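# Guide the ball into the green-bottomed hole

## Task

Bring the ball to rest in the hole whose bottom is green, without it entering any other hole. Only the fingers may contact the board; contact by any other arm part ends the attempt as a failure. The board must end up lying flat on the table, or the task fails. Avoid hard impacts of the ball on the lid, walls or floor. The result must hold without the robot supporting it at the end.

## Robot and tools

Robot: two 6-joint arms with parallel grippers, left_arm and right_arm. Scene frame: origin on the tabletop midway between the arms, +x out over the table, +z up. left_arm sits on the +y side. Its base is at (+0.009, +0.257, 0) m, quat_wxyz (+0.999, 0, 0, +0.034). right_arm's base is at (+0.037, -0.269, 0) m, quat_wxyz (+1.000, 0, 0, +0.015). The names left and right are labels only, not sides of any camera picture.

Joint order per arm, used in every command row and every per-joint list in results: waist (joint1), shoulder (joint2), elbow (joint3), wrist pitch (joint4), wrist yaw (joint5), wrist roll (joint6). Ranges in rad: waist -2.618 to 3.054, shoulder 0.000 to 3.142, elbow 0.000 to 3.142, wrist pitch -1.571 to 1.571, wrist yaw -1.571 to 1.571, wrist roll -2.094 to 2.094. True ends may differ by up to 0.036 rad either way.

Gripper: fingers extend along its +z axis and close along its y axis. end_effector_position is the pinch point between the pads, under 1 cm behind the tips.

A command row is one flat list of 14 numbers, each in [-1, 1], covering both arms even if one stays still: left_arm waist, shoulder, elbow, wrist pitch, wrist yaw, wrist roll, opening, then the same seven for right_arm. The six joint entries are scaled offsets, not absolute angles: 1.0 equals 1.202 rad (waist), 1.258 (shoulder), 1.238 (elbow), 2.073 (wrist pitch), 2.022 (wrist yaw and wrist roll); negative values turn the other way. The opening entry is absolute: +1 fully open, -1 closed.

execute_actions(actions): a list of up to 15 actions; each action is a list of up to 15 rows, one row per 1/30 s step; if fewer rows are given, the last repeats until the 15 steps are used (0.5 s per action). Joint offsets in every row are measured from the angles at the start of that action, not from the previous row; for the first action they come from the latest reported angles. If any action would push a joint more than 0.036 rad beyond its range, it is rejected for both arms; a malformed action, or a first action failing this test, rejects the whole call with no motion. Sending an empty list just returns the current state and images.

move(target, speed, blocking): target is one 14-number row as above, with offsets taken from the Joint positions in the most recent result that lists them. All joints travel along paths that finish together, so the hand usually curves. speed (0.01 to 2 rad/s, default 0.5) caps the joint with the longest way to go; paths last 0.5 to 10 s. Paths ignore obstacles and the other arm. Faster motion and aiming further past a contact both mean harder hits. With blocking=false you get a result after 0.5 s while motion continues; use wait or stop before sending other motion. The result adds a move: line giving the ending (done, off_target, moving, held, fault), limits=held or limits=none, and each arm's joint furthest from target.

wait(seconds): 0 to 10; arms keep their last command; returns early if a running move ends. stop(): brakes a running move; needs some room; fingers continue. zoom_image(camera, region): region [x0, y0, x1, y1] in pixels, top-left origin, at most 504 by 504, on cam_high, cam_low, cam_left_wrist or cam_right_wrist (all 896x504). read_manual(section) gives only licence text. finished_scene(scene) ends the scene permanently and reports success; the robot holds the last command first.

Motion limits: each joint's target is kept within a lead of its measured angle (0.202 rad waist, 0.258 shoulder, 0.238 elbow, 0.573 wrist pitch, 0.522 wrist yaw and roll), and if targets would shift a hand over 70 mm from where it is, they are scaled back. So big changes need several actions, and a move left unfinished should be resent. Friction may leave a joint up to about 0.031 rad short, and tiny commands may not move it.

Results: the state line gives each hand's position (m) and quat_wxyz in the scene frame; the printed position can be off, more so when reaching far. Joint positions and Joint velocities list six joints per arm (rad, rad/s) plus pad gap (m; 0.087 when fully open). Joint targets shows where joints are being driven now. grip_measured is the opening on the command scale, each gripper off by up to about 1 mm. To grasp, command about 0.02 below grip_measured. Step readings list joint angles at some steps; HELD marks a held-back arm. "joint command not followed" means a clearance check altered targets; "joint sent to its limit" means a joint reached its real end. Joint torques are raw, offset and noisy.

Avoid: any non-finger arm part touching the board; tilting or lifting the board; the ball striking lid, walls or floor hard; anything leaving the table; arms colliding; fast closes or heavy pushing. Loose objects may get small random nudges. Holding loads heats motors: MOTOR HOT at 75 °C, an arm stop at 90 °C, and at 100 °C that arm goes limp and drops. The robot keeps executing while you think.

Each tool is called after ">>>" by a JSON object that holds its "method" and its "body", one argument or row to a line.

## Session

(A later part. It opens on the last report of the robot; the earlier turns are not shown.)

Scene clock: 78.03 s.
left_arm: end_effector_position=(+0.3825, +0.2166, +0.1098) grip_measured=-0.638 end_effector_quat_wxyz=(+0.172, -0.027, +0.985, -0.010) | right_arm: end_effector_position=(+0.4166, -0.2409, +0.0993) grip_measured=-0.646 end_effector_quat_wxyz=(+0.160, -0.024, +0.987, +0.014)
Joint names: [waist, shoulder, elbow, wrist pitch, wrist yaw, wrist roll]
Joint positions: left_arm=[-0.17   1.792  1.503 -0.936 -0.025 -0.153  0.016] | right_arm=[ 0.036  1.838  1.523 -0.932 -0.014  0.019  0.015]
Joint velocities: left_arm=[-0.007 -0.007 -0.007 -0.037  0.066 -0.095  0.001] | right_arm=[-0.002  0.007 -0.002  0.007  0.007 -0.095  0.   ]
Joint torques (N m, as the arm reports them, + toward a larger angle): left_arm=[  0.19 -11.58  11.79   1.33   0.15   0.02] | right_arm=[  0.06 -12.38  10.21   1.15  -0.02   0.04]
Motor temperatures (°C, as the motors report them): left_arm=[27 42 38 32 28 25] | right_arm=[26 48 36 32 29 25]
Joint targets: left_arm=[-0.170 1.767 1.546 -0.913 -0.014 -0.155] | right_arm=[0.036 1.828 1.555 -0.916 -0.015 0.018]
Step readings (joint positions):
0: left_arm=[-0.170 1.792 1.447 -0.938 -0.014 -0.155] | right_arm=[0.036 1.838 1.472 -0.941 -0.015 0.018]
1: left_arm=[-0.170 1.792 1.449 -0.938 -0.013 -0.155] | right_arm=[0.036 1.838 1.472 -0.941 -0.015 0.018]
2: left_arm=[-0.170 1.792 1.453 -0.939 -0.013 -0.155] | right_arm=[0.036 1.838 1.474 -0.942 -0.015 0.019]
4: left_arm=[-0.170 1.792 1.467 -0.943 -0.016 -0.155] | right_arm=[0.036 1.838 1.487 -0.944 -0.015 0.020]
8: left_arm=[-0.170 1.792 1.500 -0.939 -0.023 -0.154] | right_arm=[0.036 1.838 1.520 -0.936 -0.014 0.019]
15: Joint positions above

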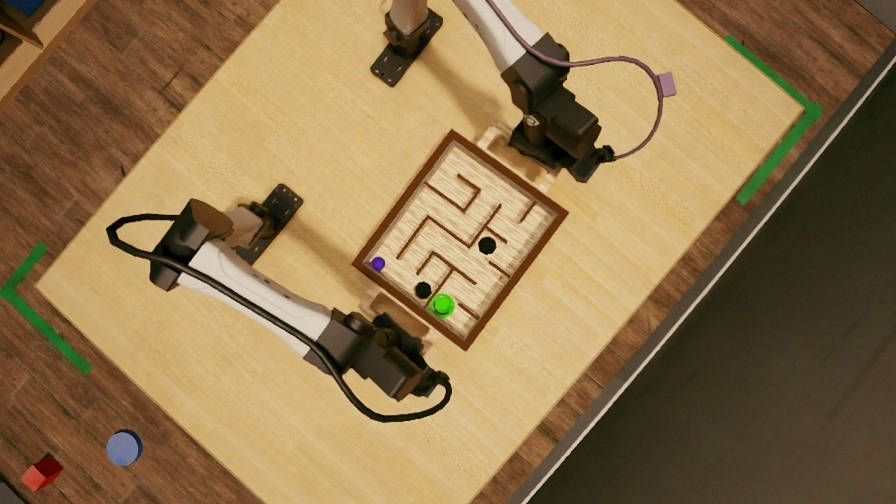

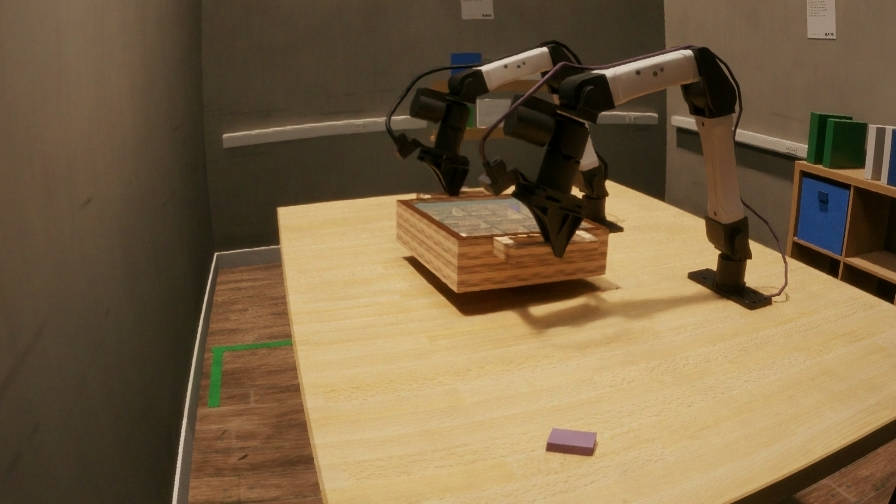

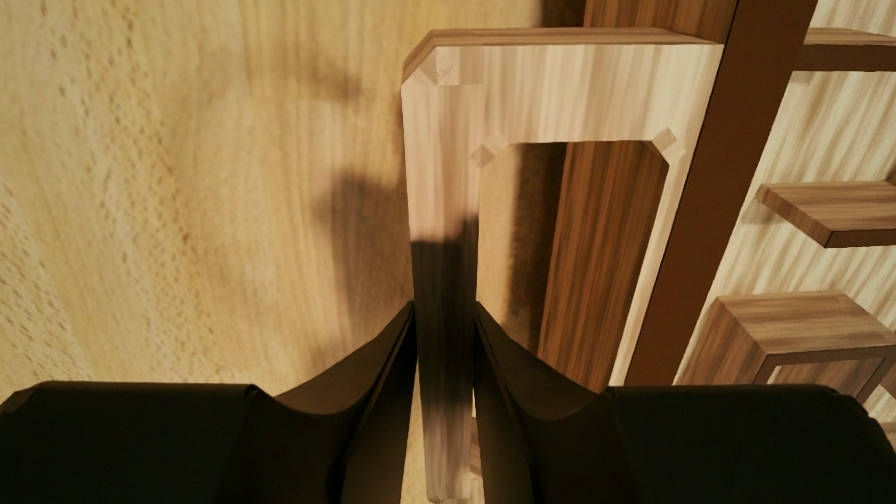

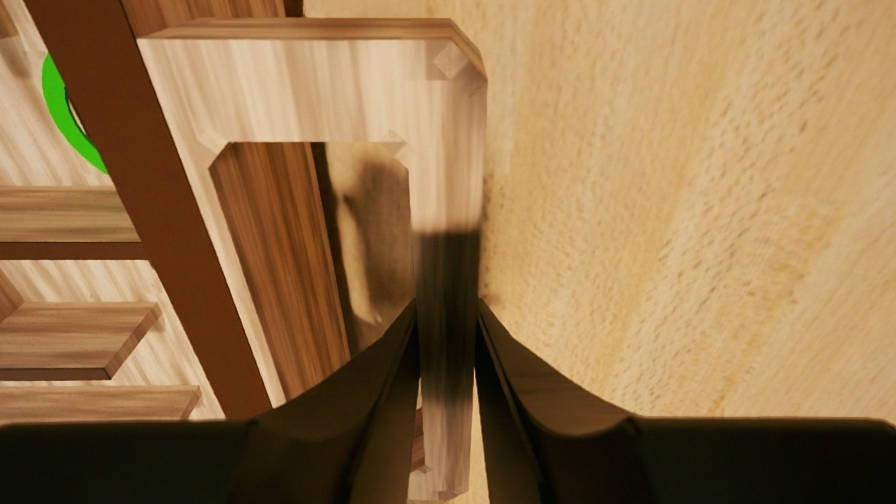

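>>> {"method": "execute_actions", "body": {
  "actions": [
    [[0,-0.02,0,0.008,0,0,-0.75,0,-0.008,0,0.008,0,0,-0.75],[0,-0.02,-0.008,0.008,0,0,-0.75,0,-0.008,-0.008,0.008,0,0,-0.75],[0,-0.02,-0.016,0.008,0,0,-0.75,0,-0.008,-0.016,0.008,0,0,-0.75],[0,-0.02,-0.024,0.008,0,0,-0.75,0,-0.008,-0.024,0.008,0,0,-0.75],[0,-0.02,-0.032,0.008,0,0,-0.75,0,-0.008,-0.032,0.008,0,0,-0.75],[0,-0.02,-0.04,0.008,0,0,-0.75,0,-0.008,-0.04,0.008,0,0,-0.75],[0,-0.02,-0.049,0.008,0,0,-0.75,0,-0.008,-0.046,0.008,0,0,-0.75]]
  ]
}}

>>> {"method": "wait", "body": {
  "seconds": 0.9
}}

>>> {"method": "execute_actions", "body": {
  "actions": [
    [[0,-0.02,0.02,0.018,0.005,0,-0.75,0,-0.015,0.045,0,0.005,0,-0.75],[0,-0.02,0.02,0.022,0.01,0,-0.75,0,-0.015,0.06,-0.007,0.01,0,-0.75],[0,-0.02,0.02,0.025,0.015,0,-0.75,0,-0.015,0.077,-0.015,0.015,0,-0.75],[0,-0.02,0.02,0.028,0.02,0,-0.75,0,-0.015,0.093,-0.022,0.02,0,-0.75],[0,-0.02,0.02,0.031,0.025,0,-0.75,0,-0.015,0.109,-0.03,0.025,0,-0.75]]
  ]
}}

>>> {"method": "wait", "body": {
  "seconds": 1
}}

Scene clock: 98.77 s.
left_arm: end_effector_position=(+0.3654, +0.2169, +0.0919) grip_measured=-0.639 end_effector_quat_wxyz=(+0.141, -0.026, +0.990, -0.010) | right_arm: end_effector_position=(+0.3989, -0.2411, +0.0818) grip_measured=-0.646 end_effector_quat_wxyz=(+0.129, -0.024, +0.991, +0.015)
Joint names: [waist, shoulder, elbow, wrist pitch, wrist yaw, wrist roll]
Joint positions: left_arm=[-0.17   1.792  1.441 -0.937 -0.017 -0.153  0.016] | right_arm=[ 0.036  1.838  1.461 -0.934 -0.019  0.02   0.015]
Joint velocities: left_arm=[-0.002 -0.007 -0.017 -0.007  0.007 -0.007 -0.   ] | right_arm=[ 0.002  0.012 -0.002 -0.022  0.007 -0.066 -0.   ]
Joint torques (N m, as the arm reports them, + toward a larger angle): left_arm=[  0.16 -11.38   8.22   1.22  -0.08   0.02] | right_arm=[ -0.41 -12.33   7.84   1.04   0.09   0.  ]
Motor temperatures (°C, as the motors report them): left_arm=[27 44 42 33 28 25] | right_arm=[26 49 38 33 29 25]
Joint targets: left_arm=[-0.170 1.767 1.442 -0.919 -0.025 -0.153] | right_arm=[0.036 1.828 1.466 -0.916 -0.014 0.019]
Step readings (joint positions):
0: left_arm=[-0.170 1.792 1.503 -0.936 -0.025 -0.153] | right_arm=[0.036 1.838 1.523 -0.933 -0.014 0.019]
1: left_arm=[-0.170 1.792 1.503 -0.936 -0.026 -0.153] | right_arm=[0.036 1.838 1.523 -0.933 -0.014 0.019]
2: left_arm=[-0.170 1.792 1.503 -0.936 -0.026 -0.153] | right_arm=[0.036 1.838 1.523 -0.933 -0.014 0.019]
4: left_arm=[-0.170 1.792 1.497 -0.935 -0.026 -0.153] | right_arm=[0.036 1.838 1.517 -0.930 -0.014 0.019]
8: left_arm=[-0.170 1.792 1.462 -0.933 -0.023 -0.153] | right_arm=[0.036 1.838 1.480 -0.927 -0.019 0.019]
15: Joint positions above

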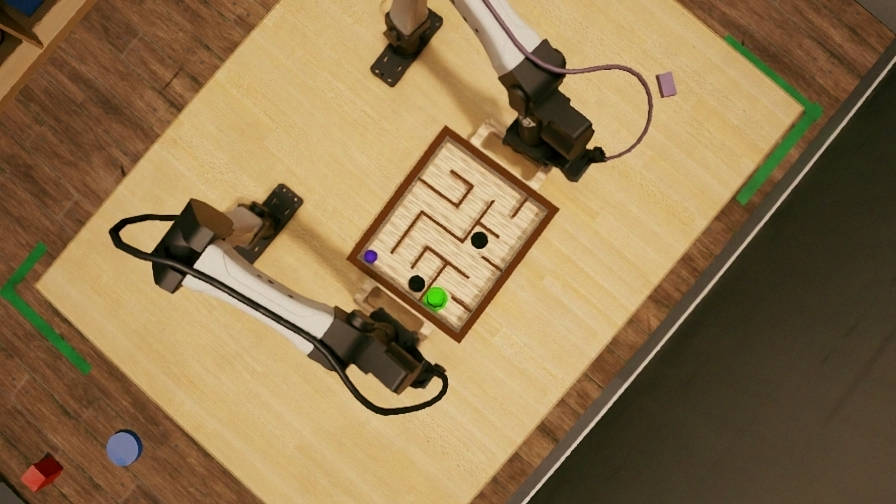

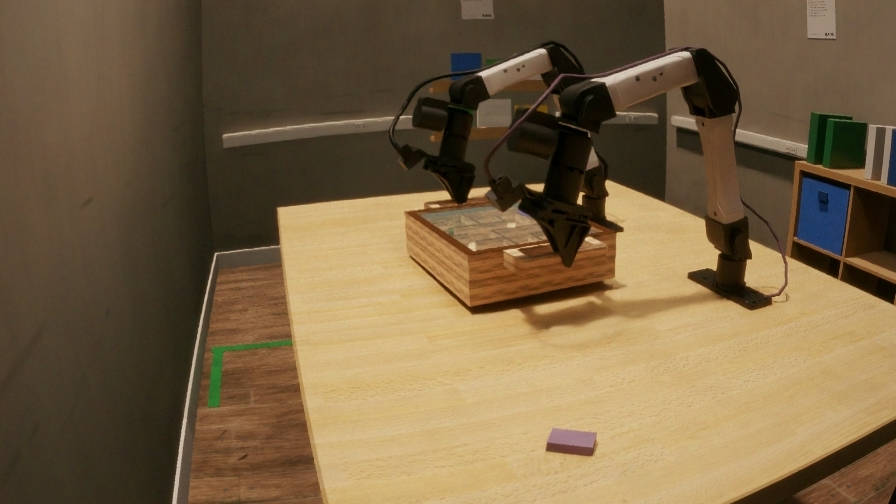

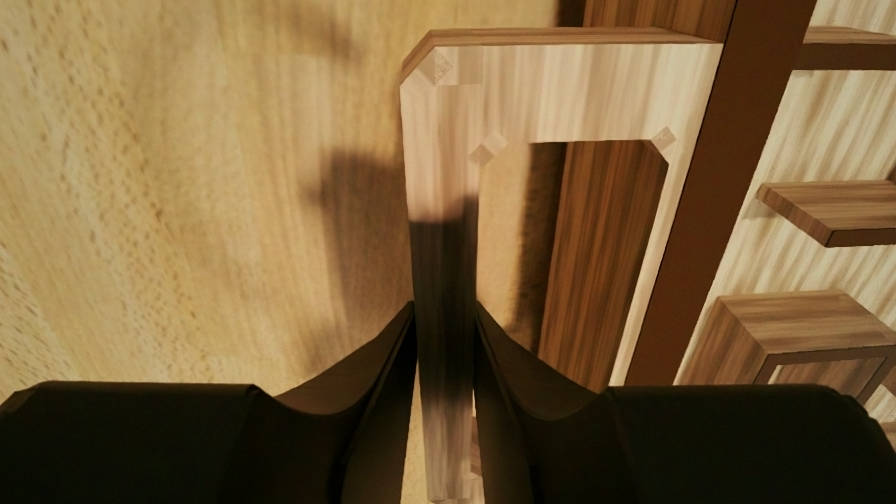

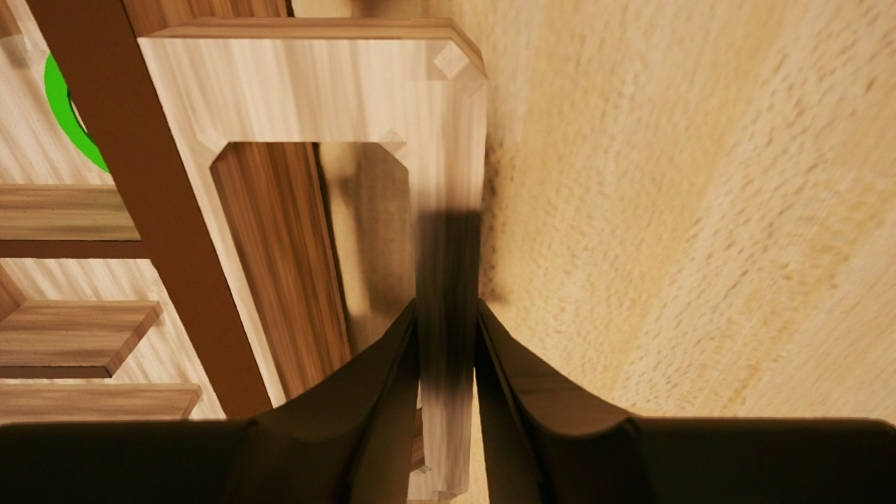

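Scene clock: 99.67 s.
left_arm: end_effector_position=(+0.3654, +0.2169, +0.0919) grip_measured=-0.639 end_effector_quat_wxyz=(+0.141, -0.026, +0.990, -0.010) | right_arm: end_effector_position=(+0.3990, -0.2411, +0.0818) grip_measured=-0.646 end_effector_quat_wxyz=(+0.129, -0.024, +0.991, +0.015)
Joint names: [waist, shoulder, elbow, wrist pitch, wrist yaw, wrist roll]
Joint positions: left_arm=[-0.17   1.792  1.441 -0.937 -0.017 -0.153  0.016] | right_arm=[ 0.036  1.838  1.461 -0.934 -0.019  0.02   0.015]
Joint velocities: left_arm=[-0.002  0.007  0.012 -0.037 -0.022 -0.051  0.001] | right_arm=[-0.017  0.017 -0.022 -0.066 -0.037  0.037 -0.   ]
Joint torques (N m, as the arm reports them, + toward a larger angle): left_arm=[  0.18 -11.44   8.18   1.19  -0.07   0.02] | right_arm=[ -0.14 -12.18   7.74   1.17   0.08   0.07]
Motor temperatures (°C, as the motors report them): left_arm=[27 44 42 33 28 25] | right_arm=[26 49 38 33 29 25]
Joint targets: left_arm=[-0.170 1.767 1.442 -0.919 -0.025 -0.153] | right_arm=[0.036 1.828 1.466 -0.916 -0.014 0.019]
wait: 0.90 s; at rest by 0.17 s

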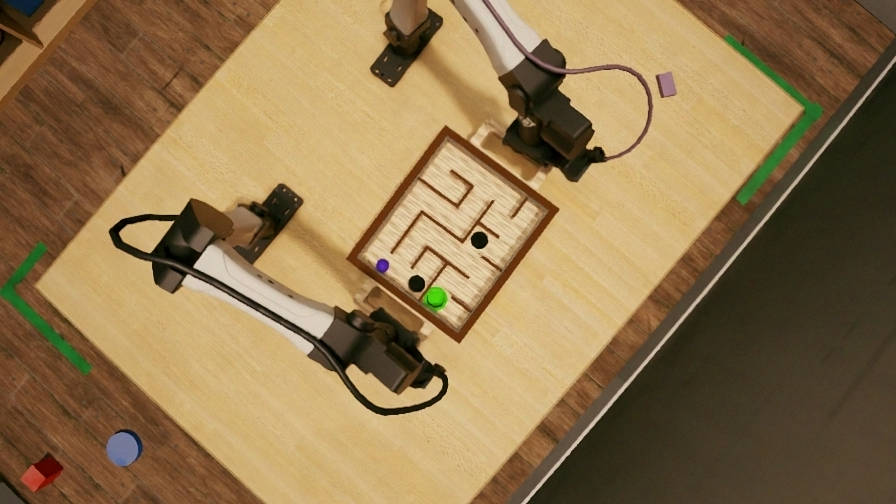

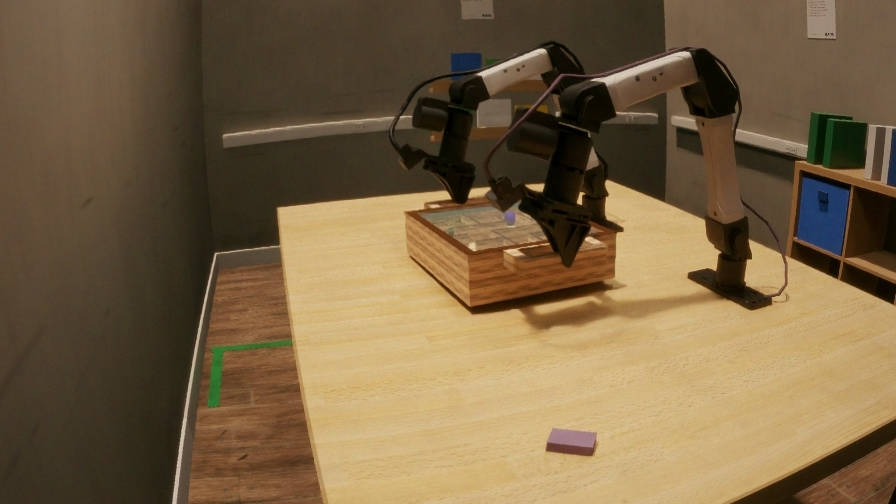

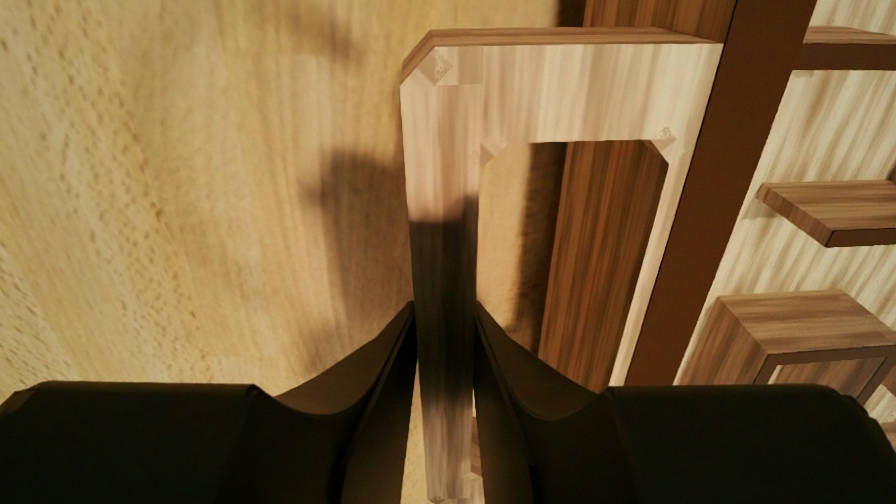

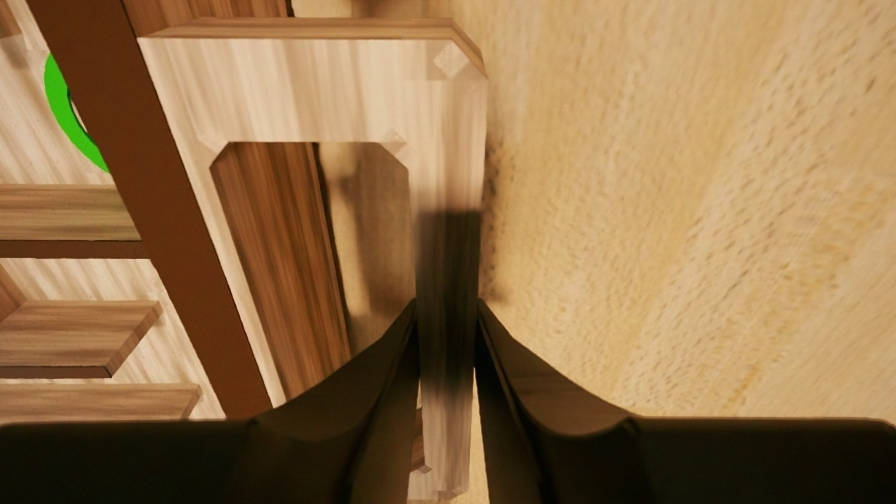

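Scene clock: 100.17 s.
left_arm: end_effector_position=(+0.3766, +0.2092, +0.0939) grip_measured=-0.643 end_effector_quat_wxyz=(+0.162, -0.026, +0.986, -0.031) | right_arm: end_effector_position=(+0.4097, -0.2483, +0.1075) grip_measured=-0.644 end_effector_quat_wxyz=(+0.146, -0.027, +0.989, -0.006)
Joint names: [waist, shoulder, elbow, wrist pitch, wrist yaw, wrist roll]
Joint positions: left_arm=[-0.17   1.792  1.441 -0.889  0.019 -0.159  0.016] | right_arm=[ 0.036  1.838  1.56  -1.001  0.023  0.008  0.016]
Joint velocities: left_arm=[ 0.007 -0.007 -0.012 -0.051 -0.051  0.022  0.   ] | right_arm=[-0.002  0.007 -0.012  0.007  0.007 -0.037 -0.001]
Joint torques (N m, as the arm reports them, + toward a larger angle): left_arm=[  0.19 -11.47  10.18   1.19   0.21   0.08] | right_arm=[ -0.22 -13.22  10.46   1.03   0.12   0.23]
Motor temperatures (°C, as the motors report them): left_arm=[27 44 42 33 28 25] | right_arm=[26 50 38 33 29 25]
Joint targets: left_arm=[-0.170 1.767 1.466 -0.873 0.034 -0.153] | right_arm=[0.036 1.819 1.596 -0.996 0.031 0.020]
Step readings (joint positions):
0: left_arm=[-0.170 1.792 1.441 -0.937 -0.017 -0.153] | right_arm=[0.036 1.838 1.461 -0.934 -0.019 0.020]
1: left_arm=[-0.170 1.792 1.441 -0.936 -0.016 -0.153] | right_arm=[0.036 1.838 1.463 -0.936 -0.019 0.020]
2: left_arm=[-0.170 1.792 1.441 -0.935 -0.014 -0.153] | right_arm=[0.036 1.838 1.469 -0.940 -0.017 0.020]
4: left_arm=[-0.170 1.792 1.441 -0.929 -0.006 -0.153] | right_arm=[0.036 1.838 1.495 -0.961 -0.008 0.019]
8: left_arm=[-0.170 1.792 1.441 -0.903 0.015 -0.158] | right_arm=[0.036 1.838 1.554 -0.991 0.017 0.009]
15: Joint positions above

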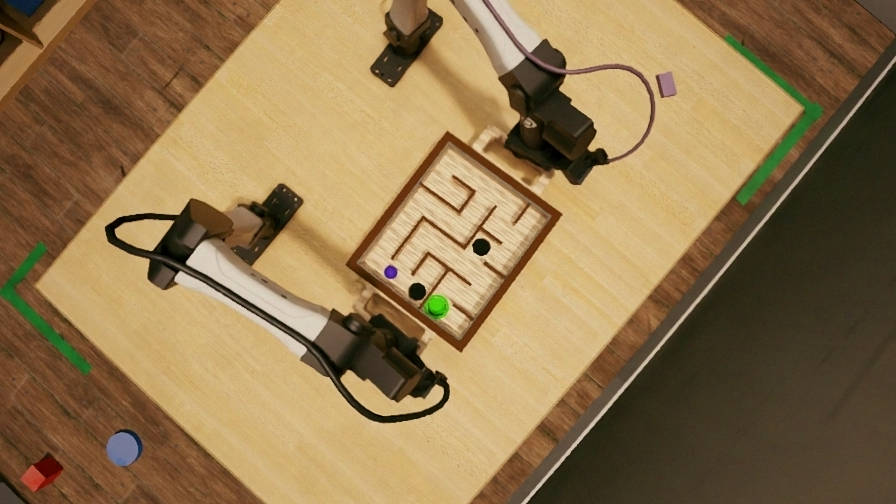

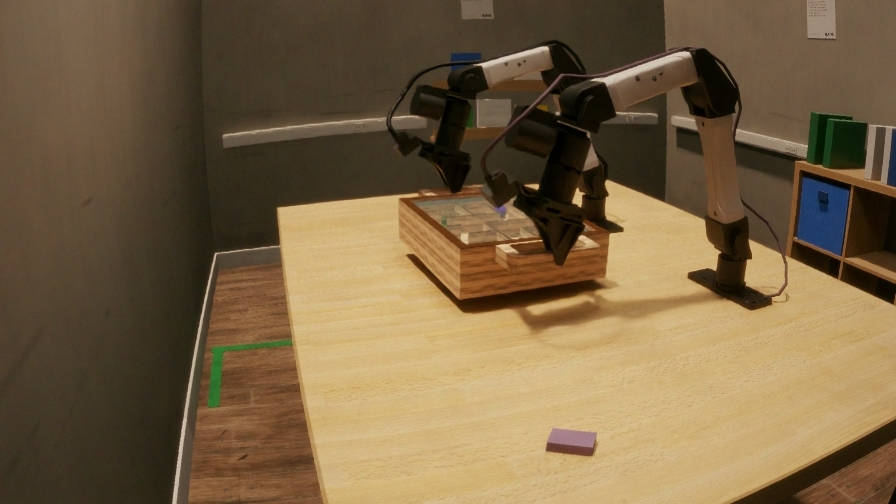

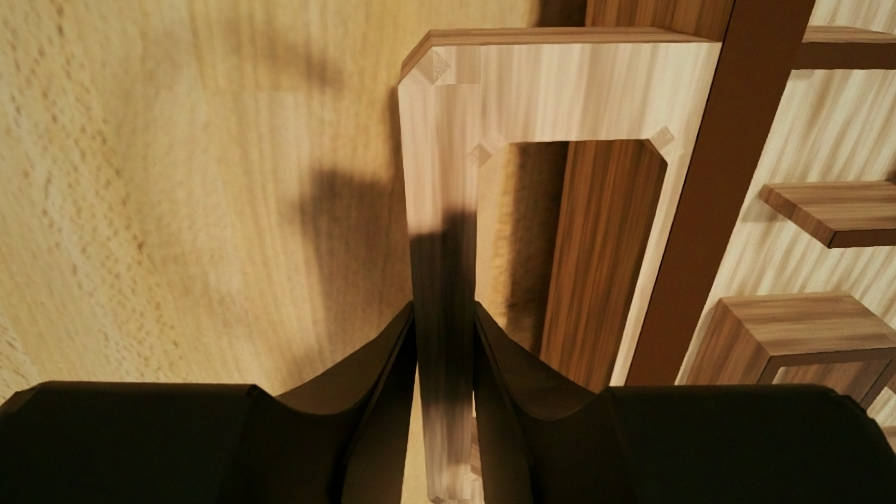

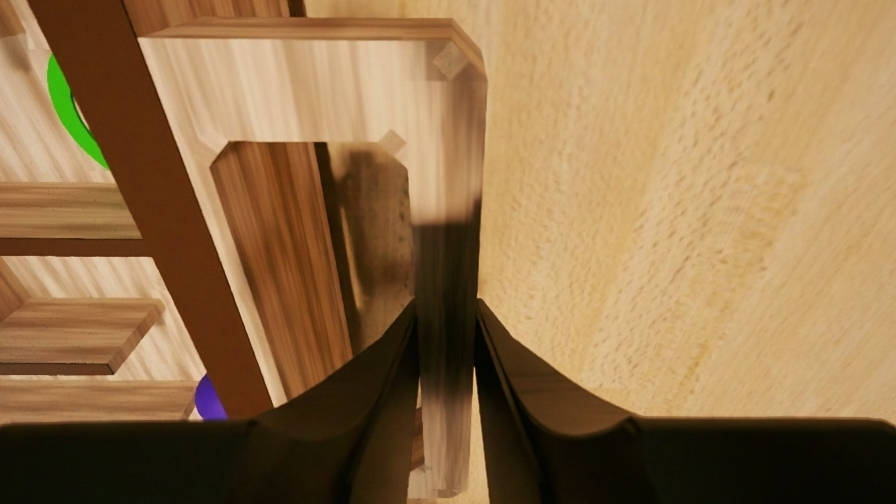

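Scene clock: 101.17 s.
left_arm: end_effector_position=(+0.3766, +0.2092, +0.0939) grip_measured=-0.643 end_effector_quat_wxyz=(+0.162, -0.026, +0.986, -0.031) | right_arm: end_effector_position=(+0.4097, -0.2483, +0.1075) grip_measured=-0.644 end_effector_quat_wxyz=(+0.146, -0.027, +0.989, -0.006)
Joint names: [waist, shoulder, elbow, wrist pitch, wrist yaw, wrist roll]
Joint positions: left_arm=[-0.17   1.792  1.441 -0.889  0.019 -0.159  0.016] | right_arm=[ 0.036  1.838  1.56  -1.001  0.023  0.008  0.016]
Joint velocities: left_arm=[-0.002 -0.007 -0.002  0.11  -0.007  0.066 -0.001] | right_arm=[-0.002 -0.012 -0.002  0.022 -0.051 -0.007 -0.001]
Joint torques (N m, as the arm reports them, + toward a larger angle): left_arm=[  0.19 -11.48  10.17   1.24   0.22   0.07] | right_arm=[ -0.07 -13.31  10.23   1.02   0.1    0.16]
Motor temperatures (°C, as the motors report them): left_arm=[27 44 42 33 28 25] | right_arm=[26 50 38 33 29 25]
Joint targets: left_arm=[-0.170 1.767 1.466 -0.873 0.034 -0.153] | right_arm=[0.036 1.819 1.596 -0.996 0.031 0.019]
wait: 1.00 s; at rest by 0.17 s

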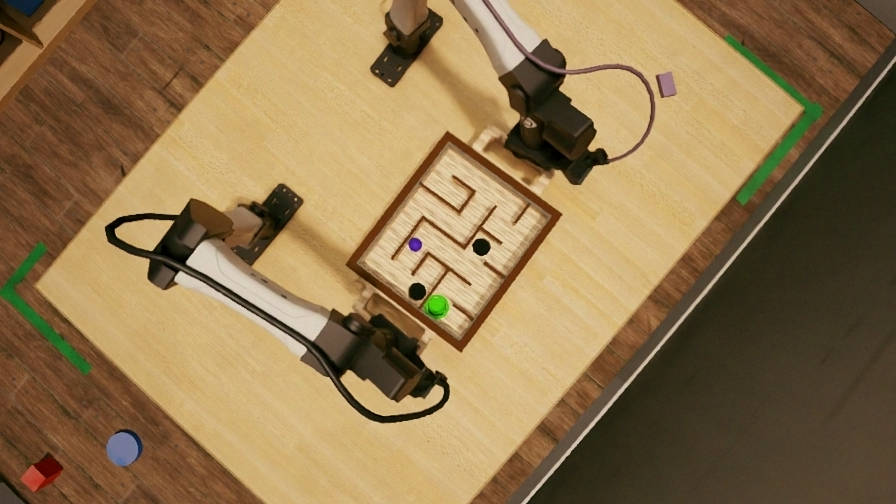

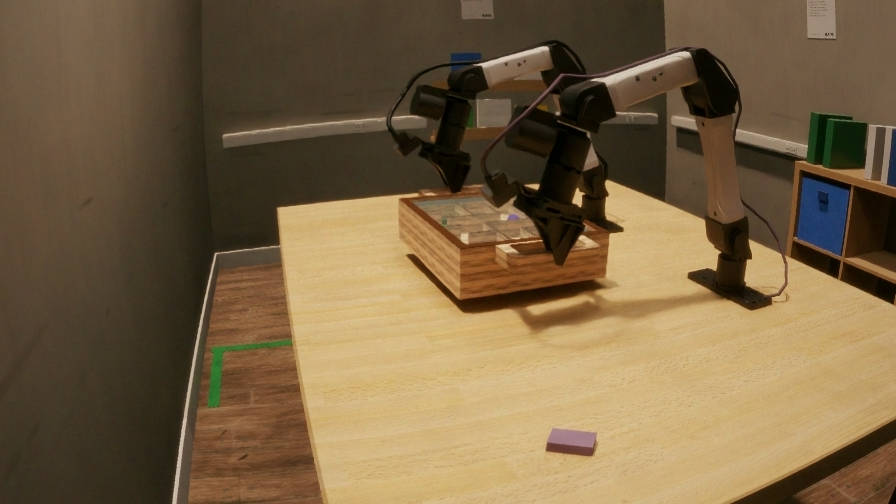

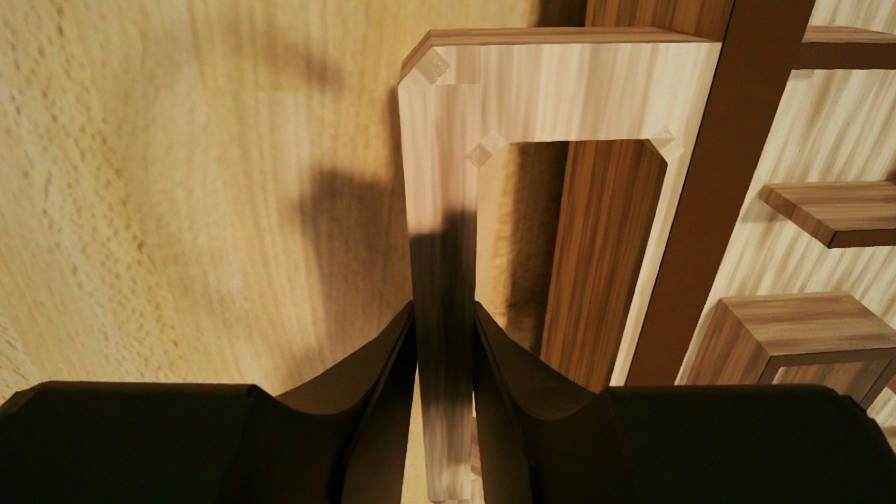

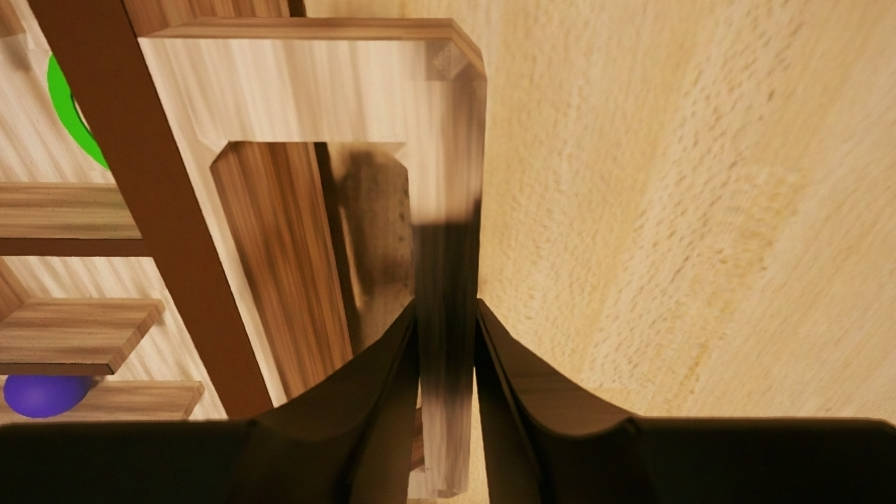

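>>> {"method": "execute_actions", "body": {
  "actions": [
    [[0,-0.02,0.02,0.002,0,0,-0.75,0,-0.01,0,0.012,0,0,-0.75],[0,-0.02,0.02,-0.002,-0.002,0,-0.75,0,-0.01,-0.006,0.012,-0.002,0,-0.75],[0,-0.02,0.02,-0.005,-0.004,0,-0.75,0,-0.01,-0.012,0.013,-0.004,0,-0.75],[0,-0.02,0.02,-0.008,-0.005,0,-0.75,0,-0.01,-0.018,0.013,-0.005,0,-0.75],[0,-0.02,0.02,-0.011,-0.007,0,-0.75,0,-0.01,-0.024,0.014,-0.007,0,-0.75],[0,-0.02,0.02,-0.014,-0.009,0,-0.75,0,-0.01,-0.03,0.014,-0.009,0,-0.75],[0,-0.02,0.02,-0.017,-0.01,0,-0.75,0,-0.01,-0.036,0.015,-0.01,0,-0.75],[0,-0.02,0.02,-0.02,-0.012,0,-0.75,0,-0.01,-0.042,0.015,-0.012,0,-0.75],[0,-0.02,0.02,-0.022,-0.014,0,-0.75,0,-0.01,-0.048,0.015,-0.014,0,-0.75],[0,-0.02,0.02,-0.022,-0.015,0,-0.75,0,-0.01,-0.053,0.015,-0.015,0,-0.75]]
  ]
}}

>>> {"method": "wait", "body": {
  "seconds": 2.5
}}

Scene clock: 114.77 s.
left_arm: end_effector_position=(+0.3629, +0.2146, +0.0917) grip_measured=-0.642 end_effector_quat_wxyz=(+0.135, -0.027, +0.990, -0.016) | right_arm: end_effector_position=(+0.3961, -0.2433, +0.0903) grip_measured=-0.644 end_effector_quat_wxyz=(+0.121, -0.026, +0.992, +0.009)
Joint names: [waist, shoulder, elbow, wrist pitch, wrist yaw, wrist roll]
Joint positions: left_arm=[-0.17   1.792  1.441 -0.946 -0.003 -0.158  0.016] | right_arm=[ 0.036  1.838  1.497 -0.986 -0.009  0.015  0.016]
Joint velocities: left_arm=[-0.002 -0.007 -0.022 -0.007 -0.051 -0.037  0.   ] | right_arm=[-0.002 -0.022  0.002 -0.007 -0.051 -0.022  0.001]
Joint torques (N m, as the arm reports them, + toward a larger angle): left_arm=[  0.2  -11.25   9.96   1.08  -0.1    0.01] | right_arm=[ -0.11 -12.44   7.28   1.08   0.03  -0.07]
Motor temperatures (°C, as the motors report them): left_arm=[27 45 43 33 28 25] | right_arm=[26 51 39 33 29 25]
Joint targets: left_arm=[-0.170 1.767 1.466 -0.935 -0.012 -0.159] | right_arm=[0.036 1.826 1.494 -0.970 -0.008 0.009]
Step readings (joint positions):
0: left_arm=[-0.170 1.792 1.441 -0.889 0.019 -0.159] | right_arm=[0.036 1.838 1.560 -1.001 0.023 0.009]
1: left_arm=[-0.170 1.792 1.441 -0.889 0.019 -0.159] | right_arm=[0.036 1.838 1.560 -1.001 0.023 0.009]
2: left_arm=[-0.170 1.792 1.441 -0.890 0.018 -0.159] | right_arm=[0.036 1.838 1.560 -1.001 0.023 0.008]
4: left_arm=[-0.170 1.792 1.441 -0.894 0.017 -0.159] | right_arm=[0.036 1.838 1.555 -0.998 0.021 0.008]
8: left_arm=[-0.170 1.792 1.441 -0.913 0.008 -0.159] | right_arm=[0.036 1.838 1.527 -0.989 0.009 0.010]
15: Joint positions above

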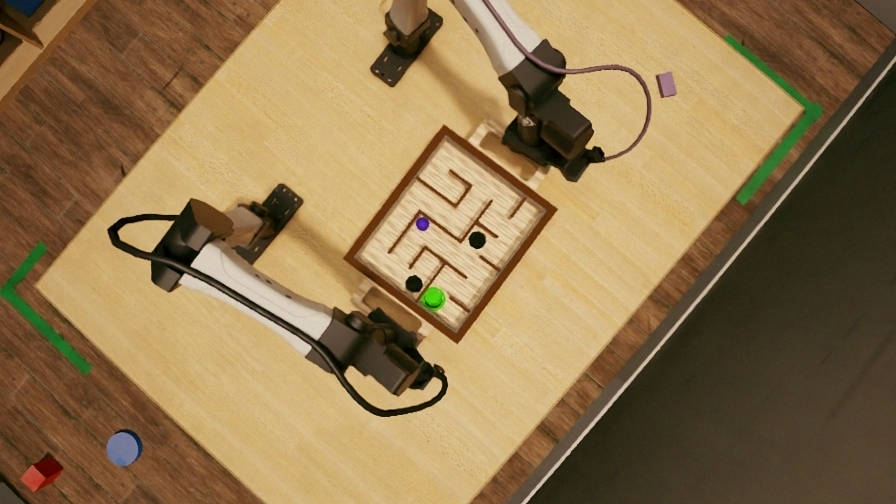

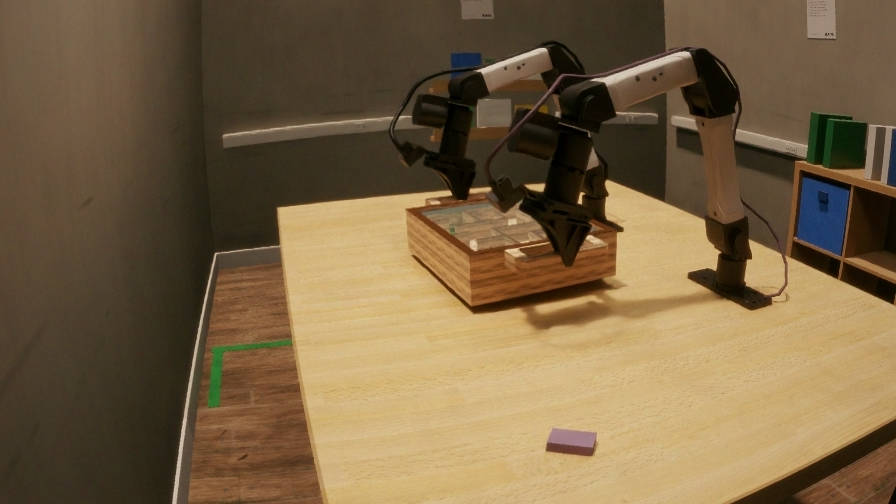

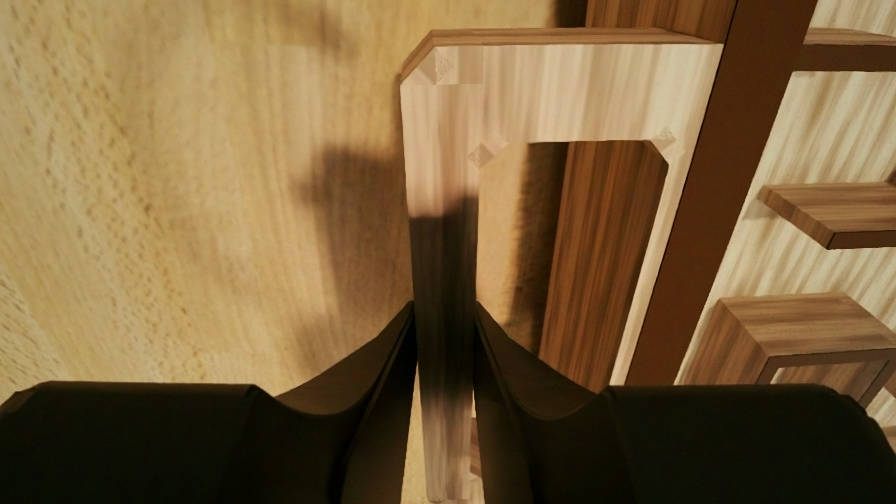

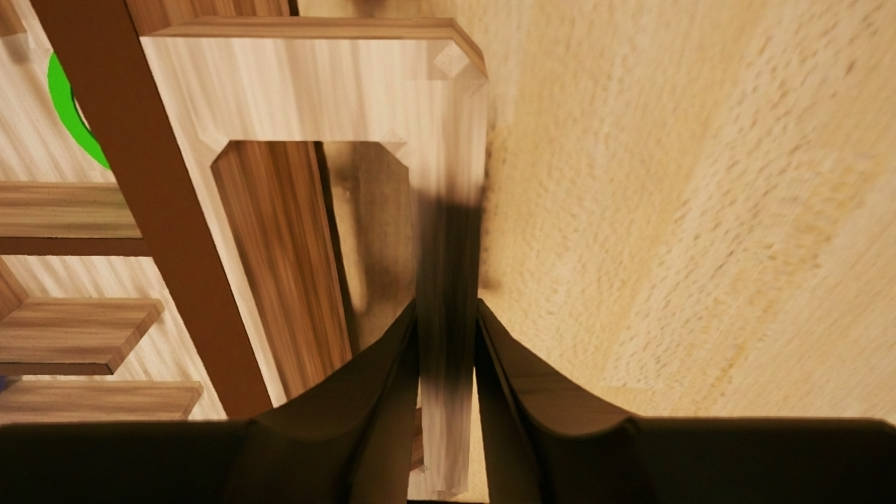

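Scene clock: 117.27 s.
left_arm: end_effector_position=(+0.3629, +0.2146, +0.0917) grip_measured=-0.642 end_effector_quat_wxyz=(+0.135, -0.027, +0.990, -0.016) | right_arm: end_effector_position=(+0.3965, -0.2433, +0.0904) grip_measured=-0.644 end_effector_quat_wxyz=(+0.122, -0.026, +0.992, +0.009)
Joint names: [waist, shoulder, elbow, wrist pitch, wrist yaw, wrist roll]
Joint positions: left_arm=[-0.17   1.792  1.441 -0.946 -0.003 -0.158  0.016] | right_arm=[ 0.036  1.838  1.497 -0.984 -0.009  0.015  0.016]
Joint velocities: left_arm=[-0.022 -0.017 -0.012  0.037 -0.022  0.022 -0.001] | right_arm=[ 0.007 -0.002  0.002  0.037 -0.022 -0.007 -0.001]
Joint torques (N m, as the arm reports them, + toward a larger angle): left_arm=[  0.19 -11.35  10.05   1.08  -0.06   0.01] | right_arm=[ -0.15 -12.5    7.36   1.05   0.03  -0.02]
Motor temperatures (°C, as the motors report them): left_arm=[27 45 43 33 28 25] | right_arm=[26 51 39 33 29 25]
Joint targets: left_arm=[-0.170 1.767 1.466 -0.935 -0.011 -0.159] | right_arm=[0.036 1.826 1.494 -0.970 -0.007 0.009]
wait: 2.50 s; at rest by 0.17 s

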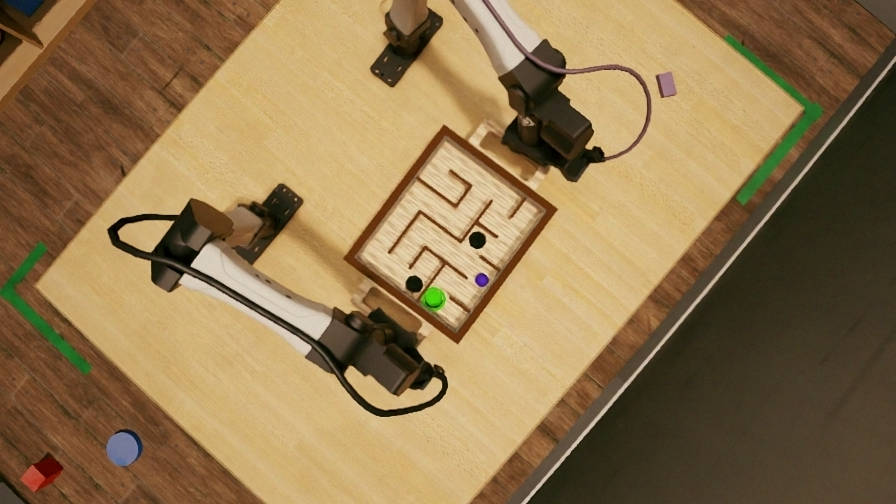

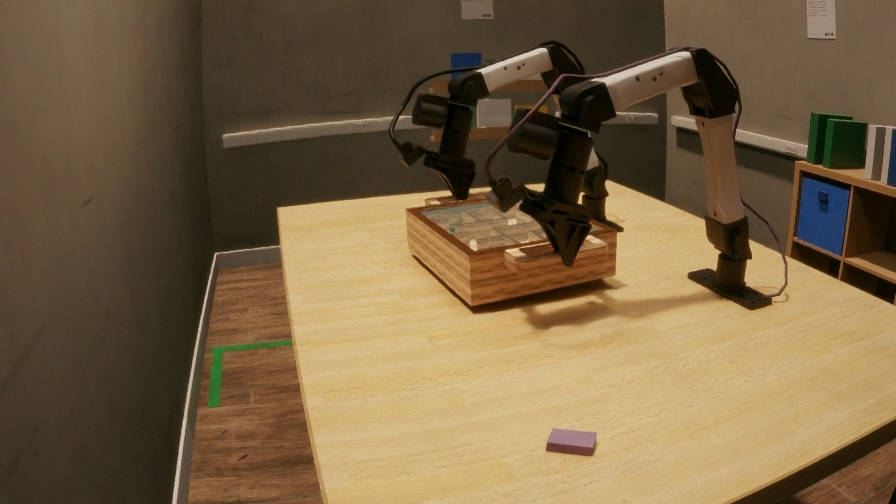

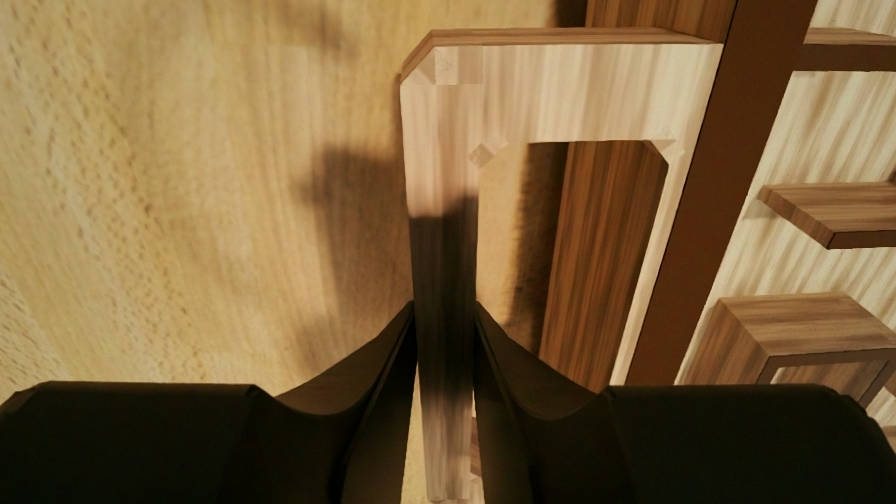

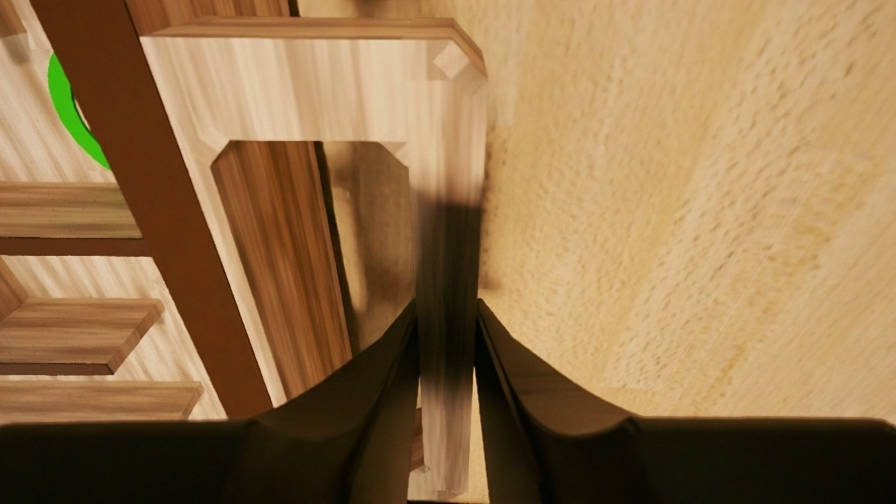

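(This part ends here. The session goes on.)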